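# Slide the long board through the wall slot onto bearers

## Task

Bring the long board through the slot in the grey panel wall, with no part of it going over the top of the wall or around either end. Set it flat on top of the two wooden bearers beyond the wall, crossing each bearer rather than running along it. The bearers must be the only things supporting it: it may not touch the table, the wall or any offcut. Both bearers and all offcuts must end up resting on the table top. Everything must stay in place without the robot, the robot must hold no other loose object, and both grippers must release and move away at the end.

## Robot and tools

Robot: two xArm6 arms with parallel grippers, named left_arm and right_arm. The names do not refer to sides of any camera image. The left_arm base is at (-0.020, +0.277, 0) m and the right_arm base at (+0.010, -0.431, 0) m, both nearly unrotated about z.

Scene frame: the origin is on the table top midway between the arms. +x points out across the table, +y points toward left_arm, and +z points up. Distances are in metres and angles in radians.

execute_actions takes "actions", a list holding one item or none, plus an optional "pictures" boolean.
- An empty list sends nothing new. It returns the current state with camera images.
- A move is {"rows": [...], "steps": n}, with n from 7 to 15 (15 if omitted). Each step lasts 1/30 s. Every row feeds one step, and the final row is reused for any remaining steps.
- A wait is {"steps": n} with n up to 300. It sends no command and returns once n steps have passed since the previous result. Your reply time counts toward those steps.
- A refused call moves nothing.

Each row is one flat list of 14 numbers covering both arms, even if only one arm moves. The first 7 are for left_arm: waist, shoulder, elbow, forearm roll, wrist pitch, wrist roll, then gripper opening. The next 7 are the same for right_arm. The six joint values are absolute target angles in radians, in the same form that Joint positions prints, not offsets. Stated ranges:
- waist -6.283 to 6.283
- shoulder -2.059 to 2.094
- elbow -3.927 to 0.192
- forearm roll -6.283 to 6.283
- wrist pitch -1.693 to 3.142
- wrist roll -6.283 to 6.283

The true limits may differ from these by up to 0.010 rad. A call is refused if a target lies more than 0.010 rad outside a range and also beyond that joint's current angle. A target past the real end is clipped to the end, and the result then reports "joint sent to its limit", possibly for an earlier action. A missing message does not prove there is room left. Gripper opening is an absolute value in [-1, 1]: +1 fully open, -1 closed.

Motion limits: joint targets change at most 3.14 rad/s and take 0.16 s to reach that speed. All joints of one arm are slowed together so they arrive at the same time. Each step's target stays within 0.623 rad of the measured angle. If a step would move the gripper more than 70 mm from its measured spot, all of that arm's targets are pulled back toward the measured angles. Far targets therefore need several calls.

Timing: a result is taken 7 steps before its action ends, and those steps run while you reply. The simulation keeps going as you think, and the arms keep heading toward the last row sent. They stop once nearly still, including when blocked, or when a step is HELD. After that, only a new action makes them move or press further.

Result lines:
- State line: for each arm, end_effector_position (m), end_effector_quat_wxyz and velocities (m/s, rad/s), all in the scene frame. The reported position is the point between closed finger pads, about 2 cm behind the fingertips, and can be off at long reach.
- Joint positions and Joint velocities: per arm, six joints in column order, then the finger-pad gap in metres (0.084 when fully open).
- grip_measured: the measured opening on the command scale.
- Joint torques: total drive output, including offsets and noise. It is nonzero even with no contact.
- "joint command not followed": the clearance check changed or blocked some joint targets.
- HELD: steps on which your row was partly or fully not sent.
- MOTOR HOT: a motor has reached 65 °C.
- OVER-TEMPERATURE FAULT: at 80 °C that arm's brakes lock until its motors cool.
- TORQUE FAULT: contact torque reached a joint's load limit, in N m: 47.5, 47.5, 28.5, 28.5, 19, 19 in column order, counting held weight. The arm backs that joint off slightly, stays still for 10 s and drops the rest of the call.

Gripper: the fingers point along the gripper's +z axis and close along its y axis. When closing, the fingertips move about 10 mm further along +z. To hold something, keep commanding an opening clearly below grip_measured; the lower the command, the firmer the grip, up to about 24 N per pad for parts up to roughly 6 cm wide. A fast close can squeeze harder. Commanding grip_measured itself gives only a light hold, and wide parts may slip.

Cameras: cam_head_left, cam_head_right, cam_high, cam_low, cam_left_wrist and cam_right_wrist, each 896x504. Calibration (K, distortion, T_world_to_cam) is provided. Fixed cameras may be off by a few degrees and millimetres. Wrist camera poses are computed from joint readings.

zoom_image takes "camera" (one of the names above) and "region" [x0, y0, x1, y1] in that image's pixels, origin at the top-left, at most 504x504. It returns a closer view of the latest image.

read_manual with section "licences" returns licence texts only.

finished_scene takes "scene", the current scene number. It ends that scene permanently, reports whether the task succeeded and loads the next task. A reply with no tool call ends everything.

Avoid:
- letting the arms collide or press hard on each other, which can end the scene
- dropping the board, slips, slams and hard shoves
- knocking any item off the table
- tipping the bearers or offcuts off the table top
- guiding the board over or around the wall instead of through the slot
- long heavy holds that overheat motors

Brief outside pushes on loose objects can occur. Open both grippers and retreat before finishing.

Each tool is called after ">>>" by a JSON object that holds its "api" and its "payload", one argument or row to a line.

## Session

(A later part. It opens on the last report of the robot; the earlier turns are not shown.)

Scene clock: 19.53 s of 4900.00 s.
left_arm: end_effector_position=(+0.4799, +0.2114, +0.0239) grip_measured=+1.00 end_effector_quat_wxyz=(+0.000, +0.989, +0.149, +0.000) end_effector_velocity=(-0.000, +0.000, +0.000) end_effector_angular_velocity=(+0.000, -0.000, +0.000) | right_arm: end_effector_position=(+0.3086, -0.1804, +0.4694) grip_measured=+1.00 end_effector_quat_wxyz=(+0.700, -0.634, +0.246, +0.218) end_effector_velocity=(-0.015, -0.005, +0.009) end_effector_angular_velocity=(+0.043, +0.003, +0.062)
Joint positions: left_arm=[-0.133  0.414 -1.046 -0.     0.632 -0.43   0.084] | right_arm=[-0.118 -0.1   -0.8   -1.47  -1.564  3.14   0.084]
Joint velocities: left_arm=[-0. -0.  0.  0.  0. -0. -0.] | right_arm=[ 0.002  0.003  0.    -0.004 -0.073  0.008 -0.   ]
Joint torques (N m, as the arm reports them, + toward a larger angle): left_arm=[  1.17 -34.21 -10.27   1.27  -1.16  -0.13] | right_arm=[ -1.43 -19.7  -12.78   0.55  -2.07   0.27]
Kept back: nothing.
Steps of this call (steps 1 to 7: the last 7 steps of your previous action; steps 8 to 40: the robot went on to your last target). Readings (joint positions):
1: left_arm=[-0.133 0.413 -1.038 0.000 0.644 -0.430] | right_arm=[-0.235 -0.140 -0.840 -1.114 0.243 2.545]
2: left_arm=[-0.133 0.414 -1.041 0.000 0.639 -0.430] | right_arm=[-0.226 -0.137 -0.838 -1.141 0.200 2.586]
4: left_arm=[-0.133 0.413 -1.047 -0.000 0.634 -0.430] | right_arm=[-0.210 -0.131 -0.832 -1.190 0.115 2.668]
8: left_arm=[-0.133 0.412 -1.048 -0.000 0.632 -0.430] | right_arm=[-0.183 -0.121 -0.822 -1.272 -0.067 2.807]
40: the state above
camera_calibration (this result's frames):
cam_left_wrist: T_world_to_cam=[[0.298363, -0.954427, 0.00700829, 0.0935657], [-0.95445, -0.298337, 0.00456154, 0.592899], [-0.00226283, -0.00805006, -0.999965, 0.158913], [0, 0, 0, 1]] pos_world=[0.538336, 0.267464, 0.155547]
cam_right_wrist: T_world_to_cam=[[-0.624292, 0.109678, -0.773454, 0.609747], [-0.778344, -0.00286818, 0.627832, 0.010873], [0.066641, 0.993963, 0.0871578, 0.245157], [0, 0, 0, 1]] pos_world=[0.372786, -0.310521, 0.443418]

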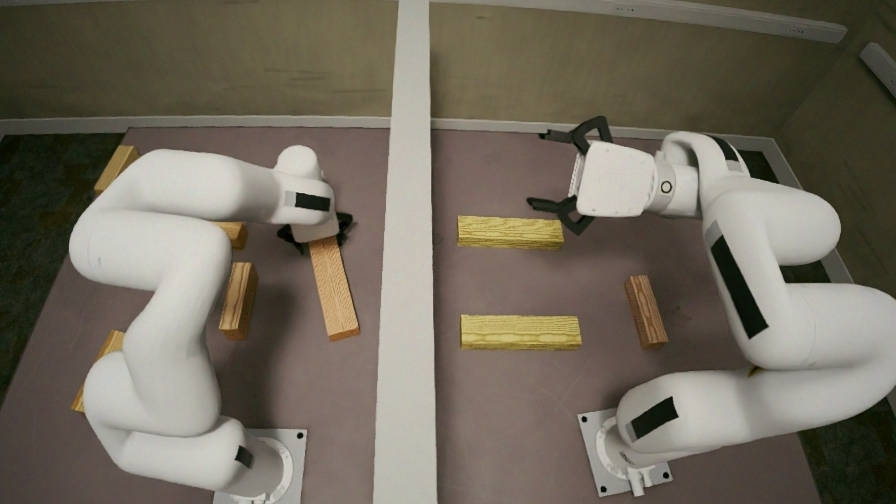

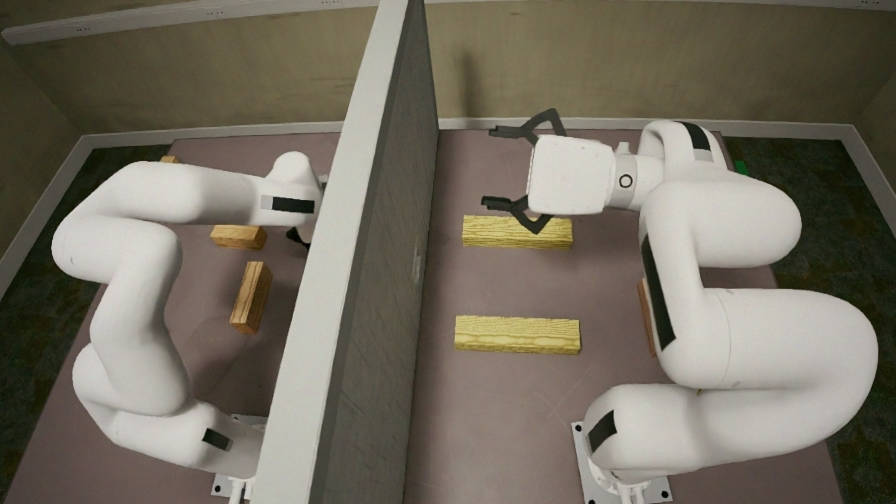

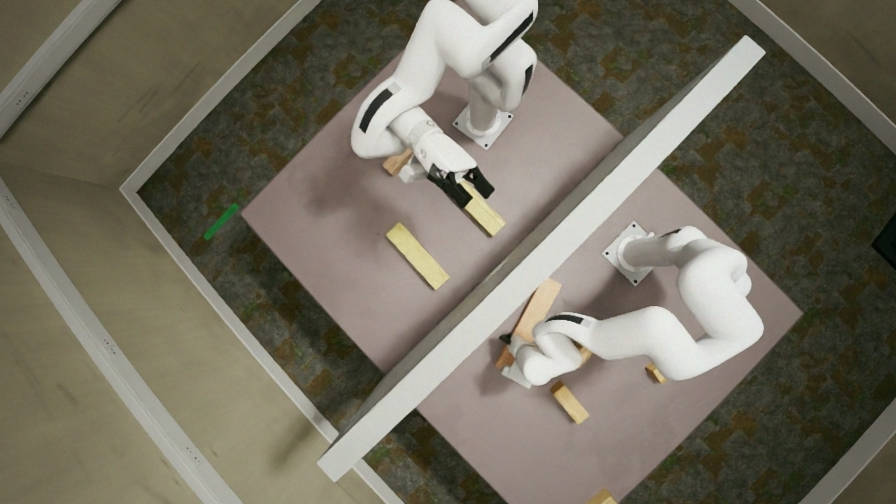

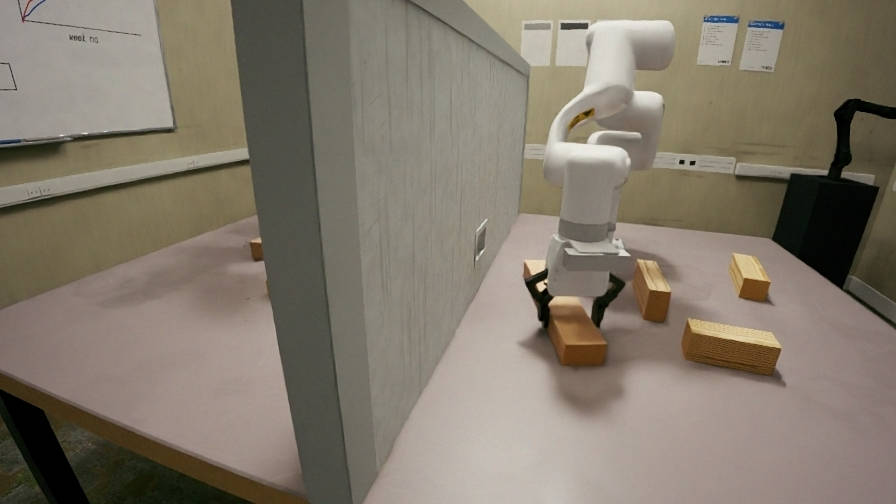

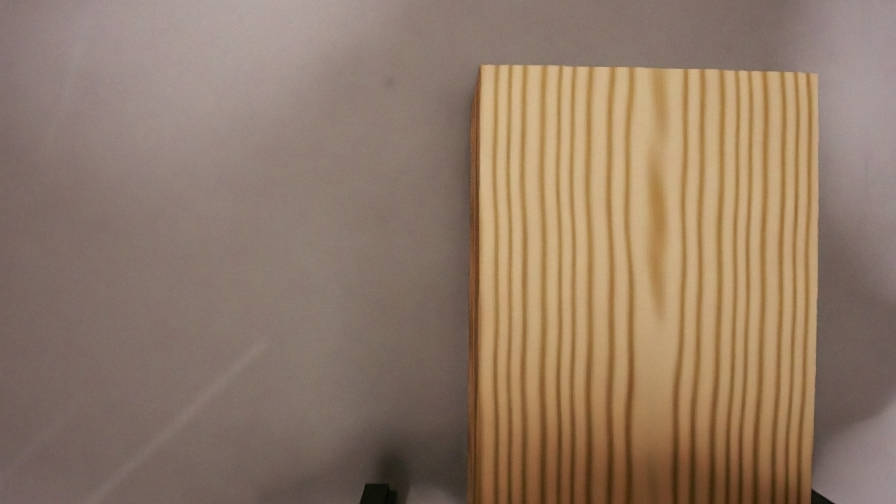

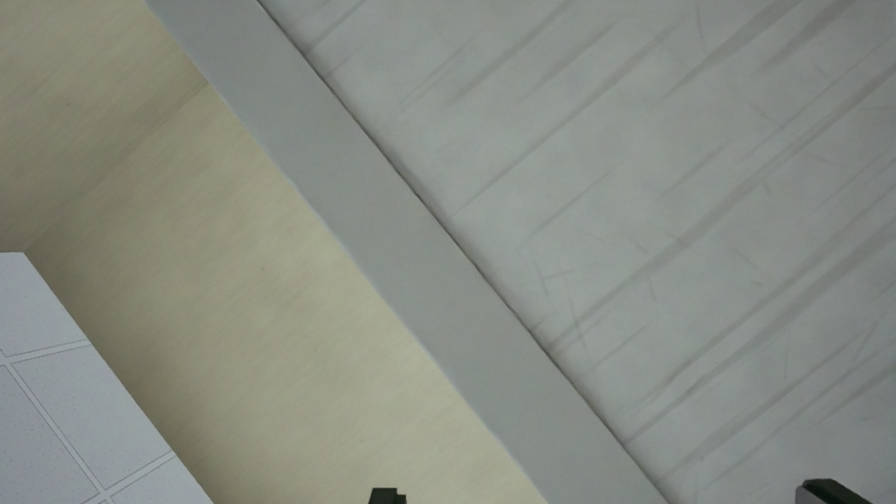

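>>> {"api": "execute_actions", "payload": {
  "actions": [
    {"rows": [[-0.133,0.414,-1.046,0,0.632,-0.430,0.6, -0.118,0.45,-0.68,-1.47,-1.57,3.14,1],[-0.133,0.414,-1.046,0,0.632,-0.430,0.6, -0.118,0.45,-0.68,-1.47,-1.57,3.14,1],[-0.133,0.414,-1.046,0,0.632,-0.430,0.6, -0.118,0.45,-0.68,-1.47,-1.57,3.14,1],[-0.133,0.414,-1.046,0,0.632,-0.430,0.6, -0.118,0.45,-0.68,-1.47,-1.57,3.14,1],[-0.133,0.414,-1.046,0,0.632,-0.430,0.3, -0.118,0.45,-0.68,-1.47,-1.57,3.14,1],[-0.133,0.414,-1.046,0,0.632,-0.430,0.0, -0.118,0.45,-0.68,-1.47,-1.57,3.14,1],[-0.133,0.414,-1.046,0,0.632,-0.430,-0.5, -0.118,0.45,-0.68,-1.47,-1.57,3.14,1],[-0.133,0.414,-1.046,0,0.632,-0.430,-1, -0.118,0.45,-0.68,-1.47,-1.57,3.14,1]], "steps": 15}
  ]
}}

>>> {"api": "execute_actions", "payload": {
  "actions": [
    {"rows": [[-0.133,0.38,-1.053,0,0.673,-0.430,-1, -0.118,0.6435,-0.6435,-1.47,-1.57,3.14,1],[-0.133,0.38,-1.053,0,0.673,-0.430,-1, -0.118,0.6435,-0.6435,-1.47,-1.57,3.14,1],[-0.133,0.38,-1.053,0,0.673,-0.430,-1, -0.118,0.6435,-0.6435,-1.47,-1.57,3.14,1],[-0.133,0.345,-1.06,0,0.715,-0.430,-1, -0.118,0.6435,-0.6435,-1.47,-1.57,3.14,1],[-0.133,0.345,-1.06,0,0.715,-0.430,-1, -0.118,0.6435,-0.6435,-1.47,-1.57,3.14,1],[-0.133,0.345,-1.06,0,0.715,-0.430,-1, -0.118,0.6435,-0.6435,-1.47,-1.57,3.14,1],[-0.133,0.31,-1.066,0,0.756,-0.430,-1, -0.118,0.6435,-0.6435,-1.47,-1.57,3.14,1],[-0.133,0.31,-1.066,0,0.756,-0.430,-1, -0.118,0.6435,-0.6435,-1.47,-1.57,3.14,1],[-0.133,0.31,-1.066,0,0.756,-0.430,-1, -0.118,0.6435,-0.6435,-1.47,-1.57,3.14,1],[-0.133,0.278,-1.073,0,0.795,-0.430,-1, -0.118,0.6435,-0.6435,-1.47,-1.57,3.14,1]], "steps": 15}
  ]
}}

>>> {"api": "execute_actions", "payload": {
  "actions": [
    {"steps": 20}
  ],
  "pictures": true
}}

Scene clock: 20.63 s of 4900.00 s.
left_arm: end_effector_position=(+0.4809, +0.2110, +0.0249) grip_measured=+0.47 end_effector_quat_wxyz=(+0.000, +0.989, +0.149, +0.001) end_effector_velocity=(-0.000, +0.000, -0.000) end_effector_angular_velocity=(+0.000, +0.001, -0.000) | right_arm: end_effector_position=(+0.3361, -0.1808, +0.3937) grip_measured=+1.00 end_effector_quat_wxyz=(+0.664, -0.601, +0.330, +0.298) end_effector_velocity=(+0.098, -0.000, -0.390) end_effector_angular_velocity=(+0.003, +1.254, +0.002)
Joint positions: left_arm=[-0.133  0.413 -1.047 -0.     0.631 -0.43   0.064] | right_arm=[-0.118  0.106 -0.755 -1.47  -1.57   3.14   0.084]
Joint velocities: left_arm=[ 0.001 -0.     0.001  0.     0.001  0.001 -0.   ] | right_arm=[ 0.     1.036  0.217  0.001 -0.003  0.001  0.   ]
Joint torques (N m, as the arm reports them, + toward a larger angle): left_arm=[  2.8  -31.25  -8.64   1.65  -0.67  -0.3 ] | right_arm=[ -1.26 -23.66 -11.51   0.27  -2.65   0.26]
Steps of this call (steps 1 to 25: the robot went on to your last target; steps 26 to 33: the first 8 steps of this action). Readings (joint positions):
26: left_arm=[-0.133 0.414 -1.046 0.000 0.632 -0.430] | right_arm=[-0.118 -0.100 -0.800 -1.470 -1.570 3.140]
27: left_arm=[-0.133 0.414 -1.046 -0.000 0.632 -0.430] | right_arm=[-0.118 -0.095 -0.800 -1.470 -1.570 3.140]
29: left_arm=[-0.134 0.414 -1.047 -0.000 0.632 -0.430] | right_arm=[-0.118 -0.048 -0.793 -1.469 -1.571 3.140]
33: the state above

Scene clock: 21.13 s of 4900.00 s.
left_arm: end_effector_position=(+0.4801, +0.2117, +0.0523) grip_measured=+0.47 end_effector_quat_wxyz=(-0.001, +0.989, +0.149, -0.002) end_effector_velocity=(+0.024, -0.005, +0.196) end_effector_angular_velocity=(-0.010, -0.064, -0.001) | right_arm: end_effector_position=(+0.3288, -0.1807, +0.2052) grip_measured=+1.00 end_effector_quat_wxyz=(+0.533, -0.483, +0.516, +0.466) end_effector_velocity=(-0.064, +0.001, -0.177) end_effector_angular_velocity=(-0.003, +0.632, +0.004)
Joint positions: left_arm=[-0.132  0.354 -1.057  0.     0.706 -0.43   0.064] | right_arm=[-0.118  0.615 -0.647 -1.47  -1.569  3.14   0.084]
Joint velocities: left_arm=[-0.003 -0.376 -0.105 -0.002  0.416 -0.    -0.   ] | right_arm=[ 0.001  0.511  0.12  -0.003  0.003  0.001  0.   ]
Joint torques (N m, as the arm reports them, + toward a larger angle): left_arm=[  1.07 -37.91 -11.2    1.01  -0.95  -0.22] | right_arm=[ -1.57 -42.62  -9.08  -0.33  -4.02   0.15]
Steps of this call (steps 1 to 7: the last 7 steps of your previous action; steps 8 to 15: the first 8 steps of this action). Readings (joint positions):
8: left_arm=[-0.133 0.413 -1.047 -0.000 0.632 -0.430] | right_arm=[-0.118 0.388 -0.693 -1.470 -1.570 3.140]
9: left_arm=[-0.133 0.410 -1.047 0.000 0.637 -0.430] | right_arm=[-0.118 0.418 -0.687 -1.470 -1.570 3.140]
11: left_arm=[-0.132 0.398 -1.044 0.000 0.657 -0.430] | right_arm=[-0.118 0.488 -0.674 -1.470 -1.570 3.140]
15: the state above

Scene clock: 21.80 s of 4900.00 s.
left_arm: end_effector_position=(+0.4798, +0.2114, +0.0897) grip_measured=+0.47 end_effector_quat_wxyz=(-0.000, +0.989, +0.149, -0.000) end_effector_velocity=(+0.000, -0.000, +0.001) end_effector_angular_velocity=(-0.000, -0.001, +0.000) | right_arm: end_effector_position=(+0.3261, -0.1808, +0.1959) grip_measured=+1.00 end_effector_quat_wxyz=(+0.525, -0.475, +0.524, +0.474) end_effector_velocity=(-0.000, +0.000, -0.000) end_effector_angular_velocity=(-0.000, +0.002, +0.001)
Joint positions: left_arm=[-0.133  0.278 -1.073  0.     0.795 -0.43   0.064] | right_arm=[-0.118  0.643 -0.644 -1.47  -1.57   3.14   0.084]
Joint velocities: left_arm=[ 0.    -0.002 -0.001  0.     0.001 -0.    -0.   ] | right_arm=[ 0.001  0.001  0.001  0.     0.     0.    -0.   ]
Joint torques (N m, as the arm reports them, + toward a larger angle): left_arm=[  1.14 -34.77 -12.35   1.04  -1.3   -0.23] | right_arm=[ -1.25 -26.77  -5.29  -0.7   -3.13   0.24]
Kept back: nothing.
Steps of this call (steps 1 to 7: the last 7 steps of your previous action; steps 8 to 20: the robot went on to your last target). Readings (joint positions):
1: left_arm=[-0.133 0.341 -1.060 0.000 0.720 -0.430] | right_arm=[-0.118 0.628 -0.644 -1.470 -1.569 3.140]
2: left_arm=[-0.133 0.330 -1.063 0.000 0.733 -0.430] | right_arm=[-0.118 0.634 -0.644 -1.470 -1.570 3.140]
4: left_arm=[-0.133 0.307 -1.067 0.000 0.760 -0.430] | right_arm=[-0.118 0.639 -0.644 -1.470 -1.570 3.140]
8: left_arm=[-0.133 0.281 -1.074 0.000 0.789 -0.430] | right_arm=[-0.118 0.641 -0.645 -1.470 -1.570 3.140]
20: the state above
camera_calibration (this result's frames):
cam_left_wrist: T_world_to_cam=[[0.298369, -0.954426, 0.00684365, 0.0931603], [-0.954447, -0.29834, 0.00490985, 0.59248], [-0.00264435, -0.00799684, -0.999965, 0.22487], [0, 0, 0, 1]] pos_world=[0.53829, 0.267474, 0.221316]
cam_right_wrist: T_world_to_cam=[[-0.994007, 0.108994, 0.00836133, 0.376437], [0.00750165, -0.00829506, 0.999937, -0.133967], [0.109056, 0.994008, 0.00742772, 0.269969], [0, 0, 0, 1]] pos_world=[0.345744, -0.310491, 0.128806]

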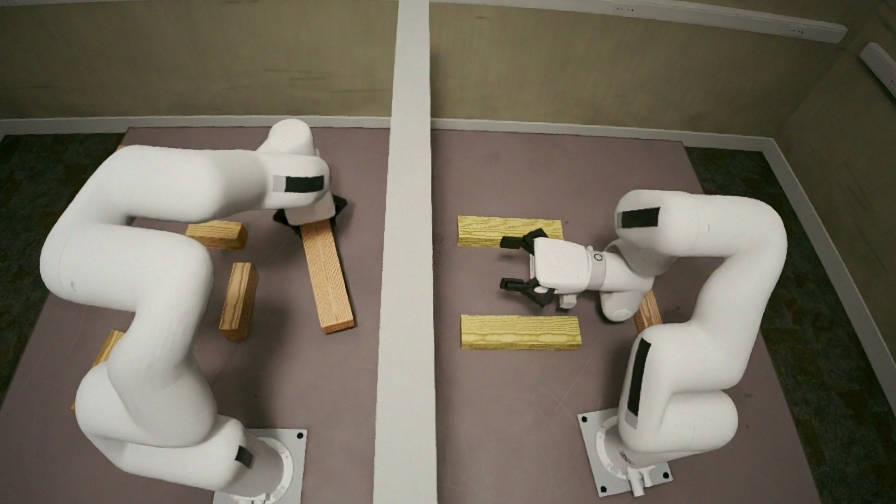

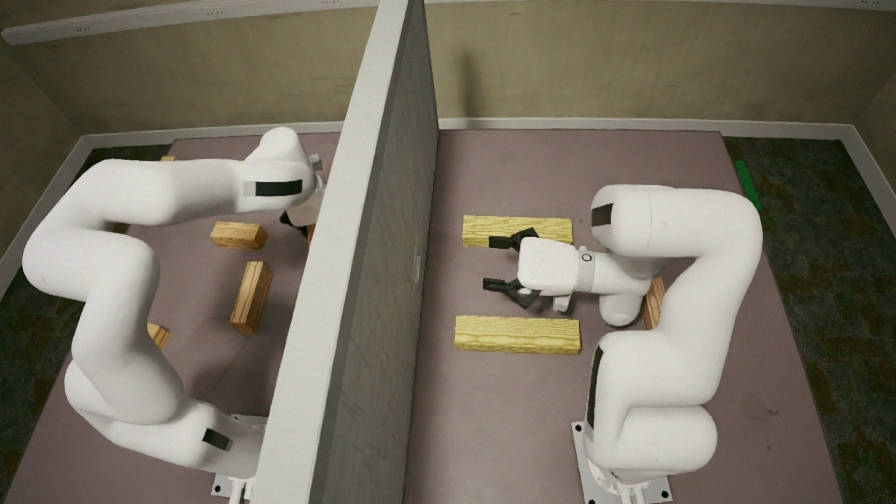

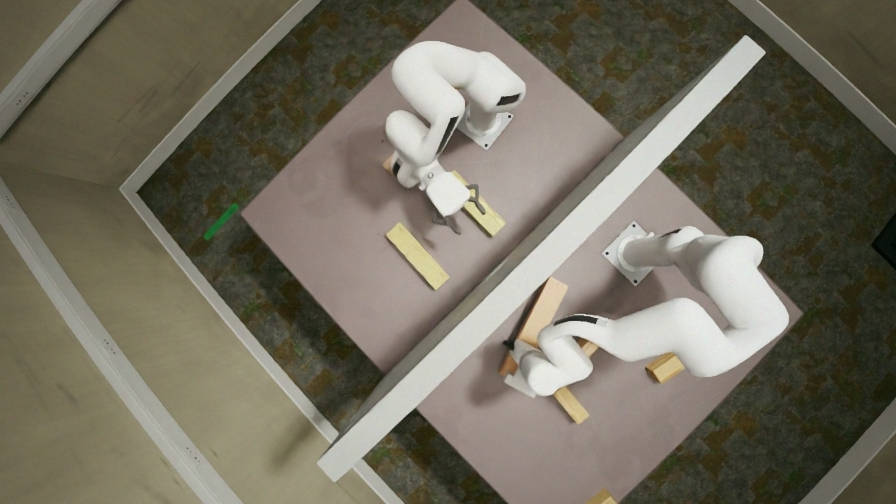

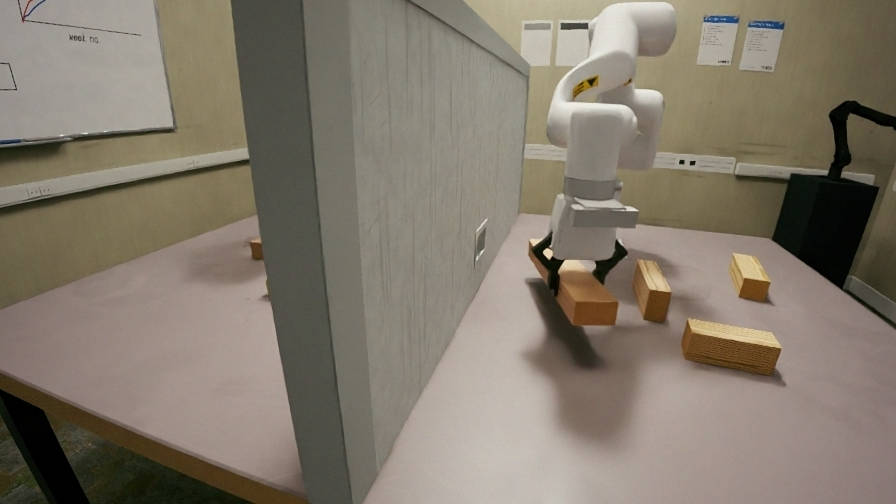

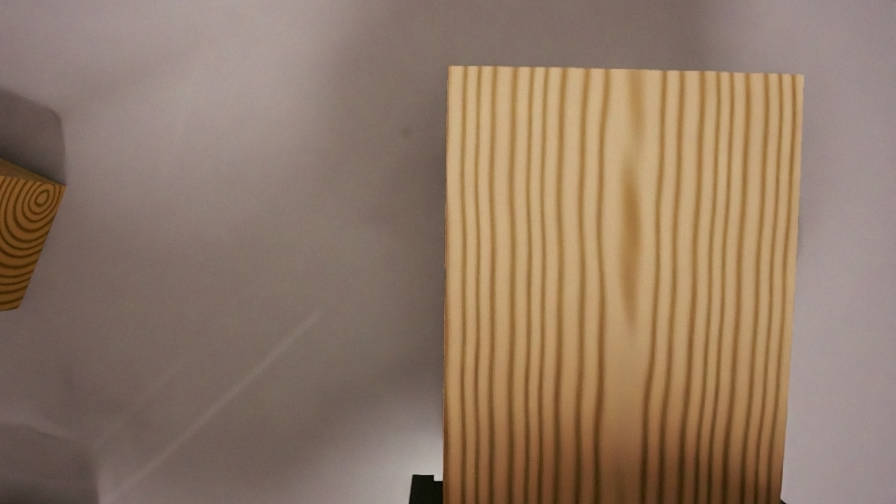

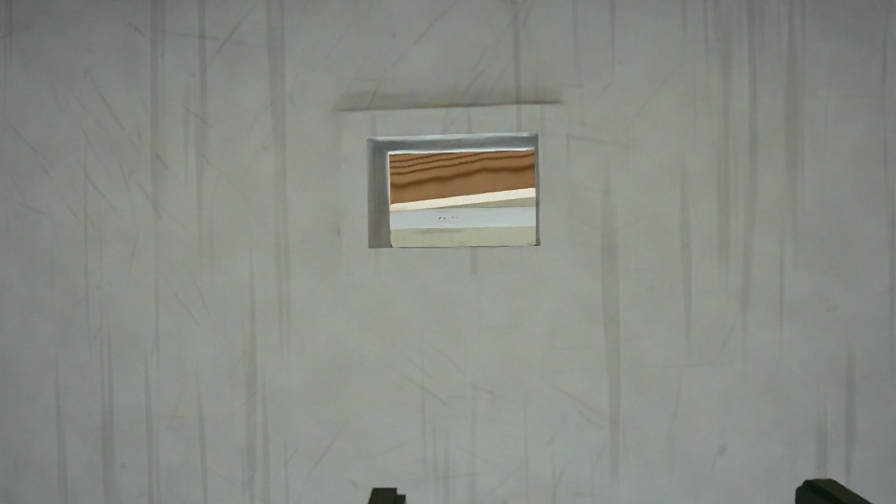

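>>> {"api": "execute_actions", "payload": {
  "actions": [
    {"rows": [[-0.133,0.295,-1.07,0,0.775,-0.430,-1, -0.118,0.6435,-0.6435,-1.47,-1.57,3.14,1],[-0.133,0.31,-1.066,0,0.756,-0.430,-1, -0.118,0.6435,-0.6435,-1.47,-1.57,3.14,1],[-0.133,0.327,-1.063,0,0.736,-0.430,-1, -0.118,0.6435,-0.6435,-1.47,-1.57,3.14,1],[-0.133,0.345,-1.06,0,0.715,-0.430,-1, -0.118,0.6435,-0.6435,-1.47,-1.57,3.14,1],[-0.133,0.357,-1.058,0,0.701,-0.430,-1, -0.118,0.6435,-0.6435,-1.47,-1.57,3.14,1],[-0.133,0.369,-1.055,0,0.686,-0.430,-1, -0.118,0.6435,-0.6435,-1.47,-1.57,3.14,1],[-0.133,0.38,-1.053,0,0.673,-0.430,-1, -0.118,0.6435,-0.6435,-1.47,-1.57,3.14,1],[-0.133,0.388,-1.051,0,0.663,-0.430,-1, -0.118,0.6435,-0.6435,-1.47,-1.57,3.14,1],[-0.133,0.396,-1.05,0,0.654,-0.430,-1, -0.118,0.6435,-0.6435,-1.47,-1.57,3.14,1],[-0.133,0.403,-1.048,0,0.645,-0.430,-1, -0.118,0.6435,-0.6435,-1.47,-1.57,3.14,1],[-0.133,0.409,-1.047,0,0.638,-0.430,-1, -0.118,0.6435,-0.6435,-1.47,-1.57,3.14,1],[-0.133,0.412,-1.046,0,0.634,-0.430,-1, -0.118,0.6435,-0.6435,-1.47,-1.57,3.14,1]], "steps": 15}
  ]
}}

>>> {"api": "execute_actions", "payload": {
  "actions": [
    {"rows": [[-0.133,0.412,-1.046,0,0.634,-0.430,-1, -0.118,0.6435,-0.6435,-1.47,-1.57,3.14,1],[-0.133,0.412,-1.046,0,0.634,-0.430,-1, -0.118,0.6435,-0.6435,-1.47,-1.57,3.14,1],[-0.133,0.412,-1.046,0,0.634,-0.430,-1, -0.118,0.6435,-0.6435,-1.47,-1.57,3.14,1],[-0.133,0.412,-1.046,0,0.634,-0.430,1, -0.118,0.6435,-0.6435,-1.47,-1.57,3.14,1]], "steps": 12}
  ]
}}

>>> {"api": "execute_actions", "payload": {
  "actions": [
    {"rows": [[-0.138,0.397,-1.025,0,0.628,-0.435,1, -0.118,0.6435,-0.6435,-1.47,-1.57,3.14,1],[-0.143,0.383,-1.004,0,0.621,-0.44,1, -0.118,0.6435,-0.6435,-1.47,-1.57,3.14,1],[-0.148,0.37,-0.983,0,0.613,-0.445,1, -0.118,0.6435,-0.6435,-1.47,-1.57,3.14,1],[-0.152,0.357,-0.963,0,0.606,-0.449,1, -0.118,0.6435,-0.6435,-1.47,-1.57,3.14,1],[-0.157,0.344,-0.942,0,0.598,-0.454,1, -0.118,0.6435,-0.6435,-1.47,-1.57,3.14,1],[-0.162,0.332,-0.921,0,0.589,-0.459,1, -0.118,0.6435,-0.6435,-1.47,-1.57,3.14,1],[-0.167,0.32,-0.9,0,0.58,-0.464,1, -0.118,0.6435,-0.6435,-1.47,-1.57,3.14,1],[-0.172,0.309,-0.88,0,0.571,-0.469,1, -0.118,0.6435,-0.6435,-1.47,-1.57,3.14,1]], "steps": 15}
  ]
}}

>>> {"api": "execute_actions", "payload": {
  "actions": [
    {"rows": [[-0.172,0.309,-0.88,0,0.571,-0.469,1, -0.118,0.6435,-0.6435,-1.47,-1.57,3.14,1],[-0.172,0.309,-0.88,0,0.571,-0.469,1, -0.118,0.6435,-0.6435,-1.47,-1.57,3.14,1],[-0.172,0.309,-0.88,0,0.571,-0.469,0.5, -0.118,0.6435,-0.6435,-1.47,-1.57,3.14,1],[-0.172,0.309,-0.88,0,0.571,-0.469,0.5, -0.118,0.6435,-0.6435,-1.47,-1.57,3.14,1],[-0.172,0.309,-0.88,0,0.571,-0.469,0.5, -0.118,0.6435,-0.6435,-1.47,-1.57,3.14,1],[-0.172,0.309,-0.88,0,0.571,-0.469,0.5, -0.118,0.6435,-0.6435,-1.47,-1.57,3.14,1],[-0.172,0.309,-0.88,0,0.571,-0.469,0, -0.118,0.6435,-0.6435,-1.47,-1.57,3.14,1],[-0.172,0.309,-0.88,0,0.571,-0.469,-1, -0.118,0.6435,-0.6435,-1.47,-1.57,3.14,1]], "steps": 15}
  ],
  "pictures": true
}}

Scene clock: 24.53 s of 4900.00 s.
left_arm: end_effector_position=(+0.4806, +0.2113, +0.0561) grip_measured=+0.47 end_effector_quat_wxyz=(-0.000, +0.989, +0.149, -0.001) end_effector_velocity=(-0.027, +0.003, -0.214) end_effector_angular_velocity=(+0.011, +0.078, -0.001) | right_arm: end_effector_position=(+0.3260, -0.1808, +0.1958) grip_measured=+1.00 end_effector_quat_wxyz=(+0.525, -0.475, +0.524, +0.474) end_effector_velocity=(-0.000, -0.000, -0.000) end_effector_angular_velocity=(+0.000, +0.001, +0.000)
Joint positions: left_arm=[-0.133  0.347 -1.059  0.     0.714 -0.43   0.064] | right_arm=[-0.118  0.644 -0.643 -1.47  -1.57   3.14   0.084]
Joint velocities: left_arm=[-0.     0.409  0.113  0.    -0.443  0.    -0.   ] | right_arm=[-0.     0.     0.001 -0.     0.     0.    -0.   ]
Joint torques (N m, as the arm reports them, + toward a larger angle): left_arm=[  1.09 -38.38 -12.45   1.16  -1.3   -0.29] | right_arm=[ -1.29 -26.6   -5.22  -0.63  -3.22   0.2 ]
Steps of this call (steps 1 to 15: the robot went on to your last target; steps 16 to 74: nothing new was sent; steps 75 to 82: the first 8 steps of this action). Readings (joint positions):
75: left_arm=[-0.133 0.278 -1.073 0.000 0.795 -0.430] | right_arm=[-0.118 0.643 -0.643 -1.470 -1.570 3.140]
76: left_arm=[-0.133 0.280 -1.073 -0.000 0.791 -0.430] | right_arm=[-0.118 0.643 -0.644 -1.470 -1.570 3.140]
78: left_arm=[-0.133 0.294 -1.072 -0.000 0.773 -0.430] | right_arm=[-0.118 0.644 -0.643 -1.470 -1.570 3.140]
82: the state above

Scene clock: 24.93 s of 4900.00 s.
left_arm: end_effector_position=(+0.4802, +0.2114, +0.0255) grip_measured=+0.47 end_effector_quat_wxyz=(+0.000, +0.989, +0.149, +0.000) end_effector_velocity=(+0.000, -0.000, -0.003) end_effector_angular_velocity=(-0.000, -0.003, +0.001) | right_arm: end_effector_position=(+0.3260, -0.1808, +0.1958) grip_measured=+1.00 end_effector_quat_wxyz=(+0.525, -0.475, +0.524, +0.474) end_effector_velocity=(+0.000, +0.000, -0.000) end_effector_angular_velocity=(+0.000, +0.000, +0.000)
Joint positions: left_arm=[-0.133  0.411 -1.047  0.     0.635 -0.43   0.064] | right_arm=[-0.118  0.643 -0.643 -1.47  -1.57   3.14   0.084]
Joint velocities: left_arm=[-0.001  0.006  0.003  0.    -0.011 -0.002  0.   ] | right_arm=[ 0.     0.    -0.001 -0.    -0.     0.    -0.   ]
Joint torques (N m, as the arm reports them, + toward a larger angle): left_arm=[  0.73 -35.19 -10.96   0.89  -1.68  -0.52] | right_arm=[ -1.36 -26.75  -5.25  -0.64  -3.24   0.19]
Steps of this call (steps 1 to 7: the last 7 steps of your previous action; steps 8 to 12: the first 5 steps of this action). Readings (joint positions):
8: left_arm=[-0.133 0.408 -1.047 0.000 0.640 -0.430] | right_arm=[-0.118 0.644 -0.643 -1.470 -1.570 3.140]
9: left_arm=[-0.133 0.409 -1.047 0.000 0.638 -0.430] | right_arm=[-0.118 0.643 -0.643 -1.470 -1.570 3.140]
11: left_arm=[-0.133 0.410 -1.047 0.000 0.636 -0.430] | right_arm=[-0.118 0.644 -0.643 -1.470 -1.570 3.140]
12: the state above

Scene clock: 25.43 s of 4900.00 s.
left_arm: end_effector_position=(+0.4572, +0.2042, +0.0258) grip_measured=+1.00 end_effector_quat_wxyz=(+0.000, +0.989, +0.149, +0.000) end_effector_velocity=(-0.153, -0.044, -0.008) end_effector_angular_velocity=(+0.001, +0.006, -0.004) | right_arm: end_effector_position=(+0.3260, -0.1808, +0.1958) grip_measured=+1.00 end_effector_quat_wxyz=(+0.525, -0.475, +0.524, +0.474) end_effector_velocity=(-0.000, +0.000, -0.000) end_effector_angular_velocity=(+0.000, +0.001, +0.000)
Joint positions: left_arm=[-0.154  0.353 -0.956 -0.     0.602 -0.451  0.084] | right_arm=[-0.118  0.644 -0.643 -1.47  -1.57   3.14   0.084]
Joint velocities: left_arm=[-0.138 -0.353  0.585  0.    -0.225 -0.135  0.   ] | right_arm=[ 0.     0.     0.    -0.     0.     0.001  0.   ]
Joint torques (N m, as the arm reports them, + toward a larger angle): left_arm=[  1.12 -32.16  -9.49   1.22  -1.22  -0.31] | right_arm=[ -1.4  -26.82  -5.24  -0.65  -3.16   0.19]
Steps of this call (steps 1 to 7: the last 7 steps of your previous action; steps 8 to 15: the first 8 steps of this action). Readings (joint positions):
8: left_arm=[-0.133 0.411 -1.046 -0.000 0.634 -0.430] | right_arm=[-0.118 0.644 -0.643 -1.470 -1.570 3.140]
9: left_arm=[-0.134 0.409 -1.043 -0.000 0.633 -0.431] | right_arm=[-0.118 0.643 -0.643 -1.470 -1.570 3.140]
11: left_arm=[-0.138 0.397 -1.025 -0.000 0.626 -0.436] | right_arm=[-0.118 0.644 -0.644 -1.470 -1.570 3.140]
15: the state above

Scene clock: 25.93 s of 4900.00 s.
left_arm: end_effector_position=(+0.4374, +0.1988, +0.0242) grip_measured=+0.47 end_effector_quat_wxyz=(+0.000, +0.989, +0.149, +0.000) end_effector_velocity=(-0.005, +0.002, -0.006) end_effector_angular_velocity=(+0.002, +0.011, +0.006) | right_arm: end_effector_position=(+0.3260, -0.1808, +0.1958) grip_measured=+1.00 end_effector_quat_wxyz=(+0.525, -0.475, +0.524, +0.474) end_effector_velocity=(+0.000, +0.000, +0.000) end_effector_angular_velocity=(-0.000, -0.003, +0.001)
Joint positions: left_arm=[-0.172  0.309 -0.881 -0.     0.571 -0.469  0.064] | right_arm=[-0.118  0.643 -0.643 -1.47  -1.57   3.14   0.084]
Joint velocities: left_arm=[ 0.003  0.006  0.013 -0.    -0.008 -0.002  0.002] | right_arm=[ 0.001 -0.001 -0.002 -0.     0.    -0.     0.   ]
Joint torques (N m, as the arm reports them, + toward a larger angle): left_arm=[  1.29 -31.69  -9.71   1.28  -1.06  -0.27] | right_arm=[ -1.28 -26.9   -5.23  -0.58  -3.18   0.18]
Steps of this call (steps 1 to 7: the last 7 steps of your previous action; steps 8 to 15: the first 8 steps of this action). Readings (joint positions):
8: left_arm=[-0.172 0.310 -0.882 -0.000 0.572 -0.468] | right_arm=[-0.118 0.644 -0.644 -1.470 -1.570 3.140]
9: left_arm=[-0.172 0.310 -0.882 -0.000 0.572 -0.469] | right_arm=[-0.118 0.644 -0.644 -1.470 -1.570 3.140]
11: left_arm=[-0.172 0.309 -0.881 -0.000 0.571 -0.469] | right_arm=[-0.118 0.644 -0.644 -1.470 -1.570 3.140]
15: the state above
camera_calibration (this result's frames):
cam_left_wrist: T_world_to_cam=[[0.298365, -0.954424, 0.00733887, 0.0941688], [-0.95445, -0.298342, 0.00400334, 0.548549], [-0.00163139, -0.00819905, -0.999965, 0.158724], [0, 0, 0, 1]] pos_world=[0.495726, 0.254834, 0.155832]
cam_right_wrist: T_world_to_cam=[[-0.994005, 0.108991, 0.0086708, 0.376341], [0.00781506, -0.00827614, 0.999935, -0.133976], [0.109055, 0.994008, 0.00737476, 0.269982], [0, 0, 0, 1]] pos_world=[0.345689, -0.310491, 0.128713]

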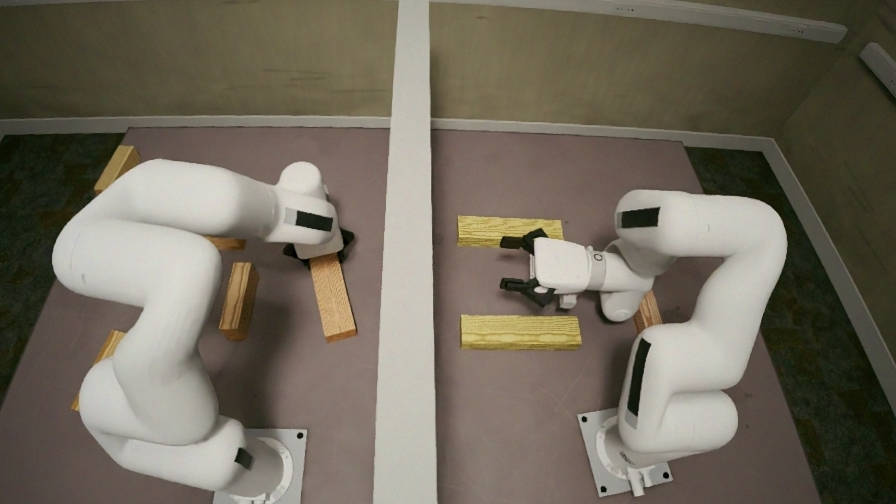

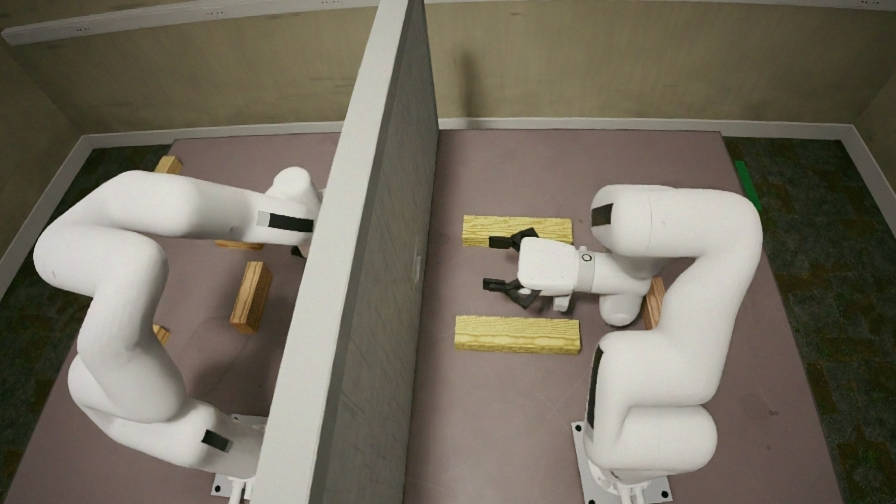

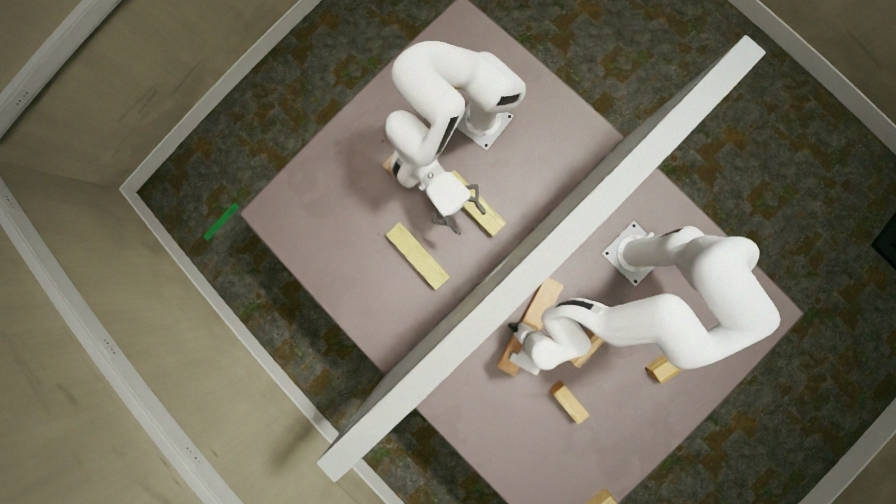

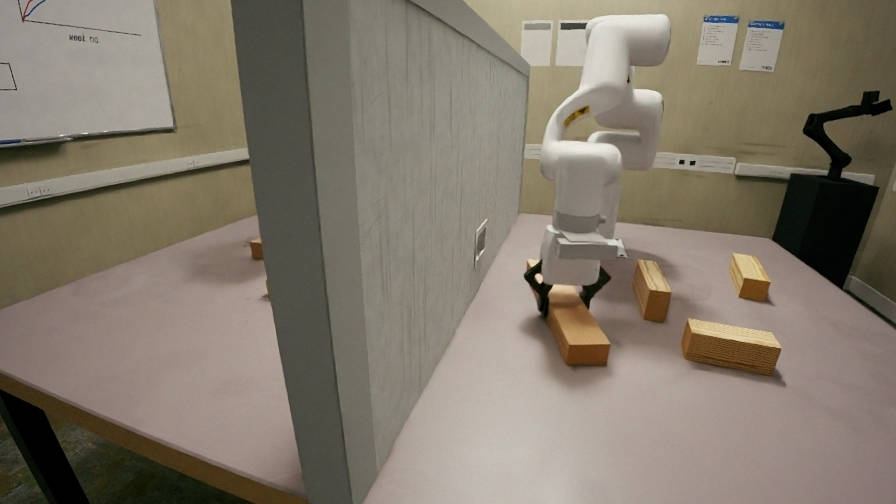

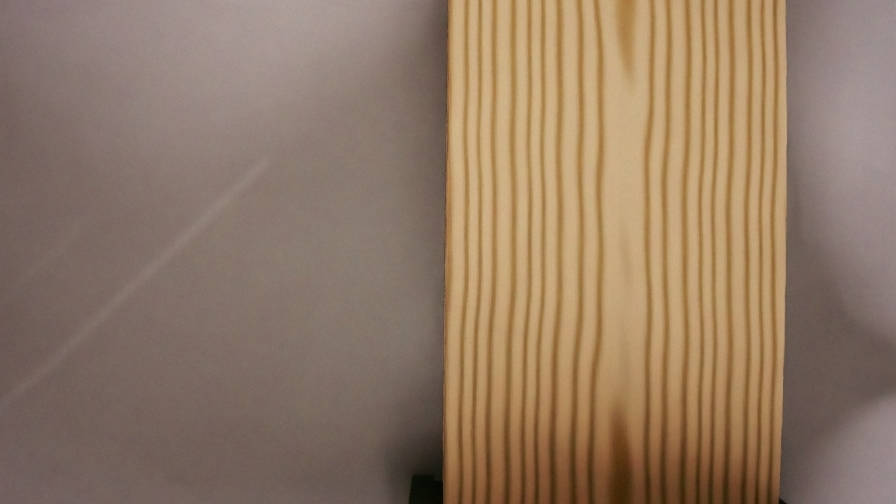

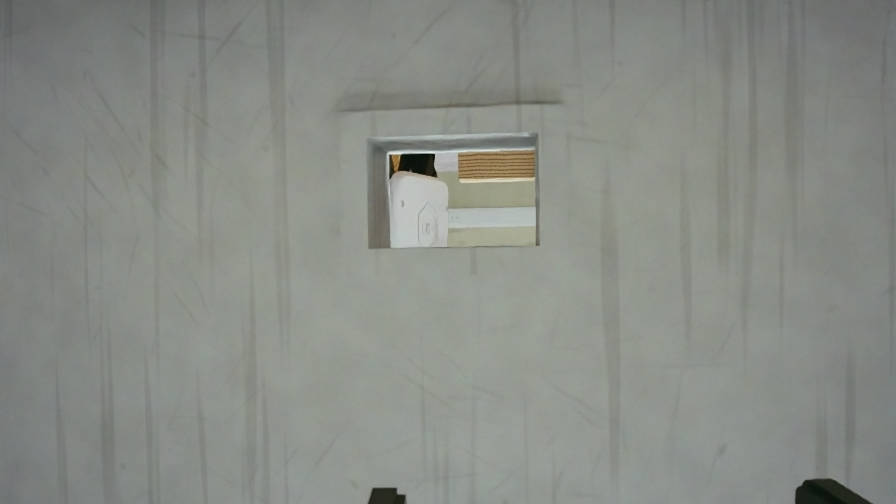

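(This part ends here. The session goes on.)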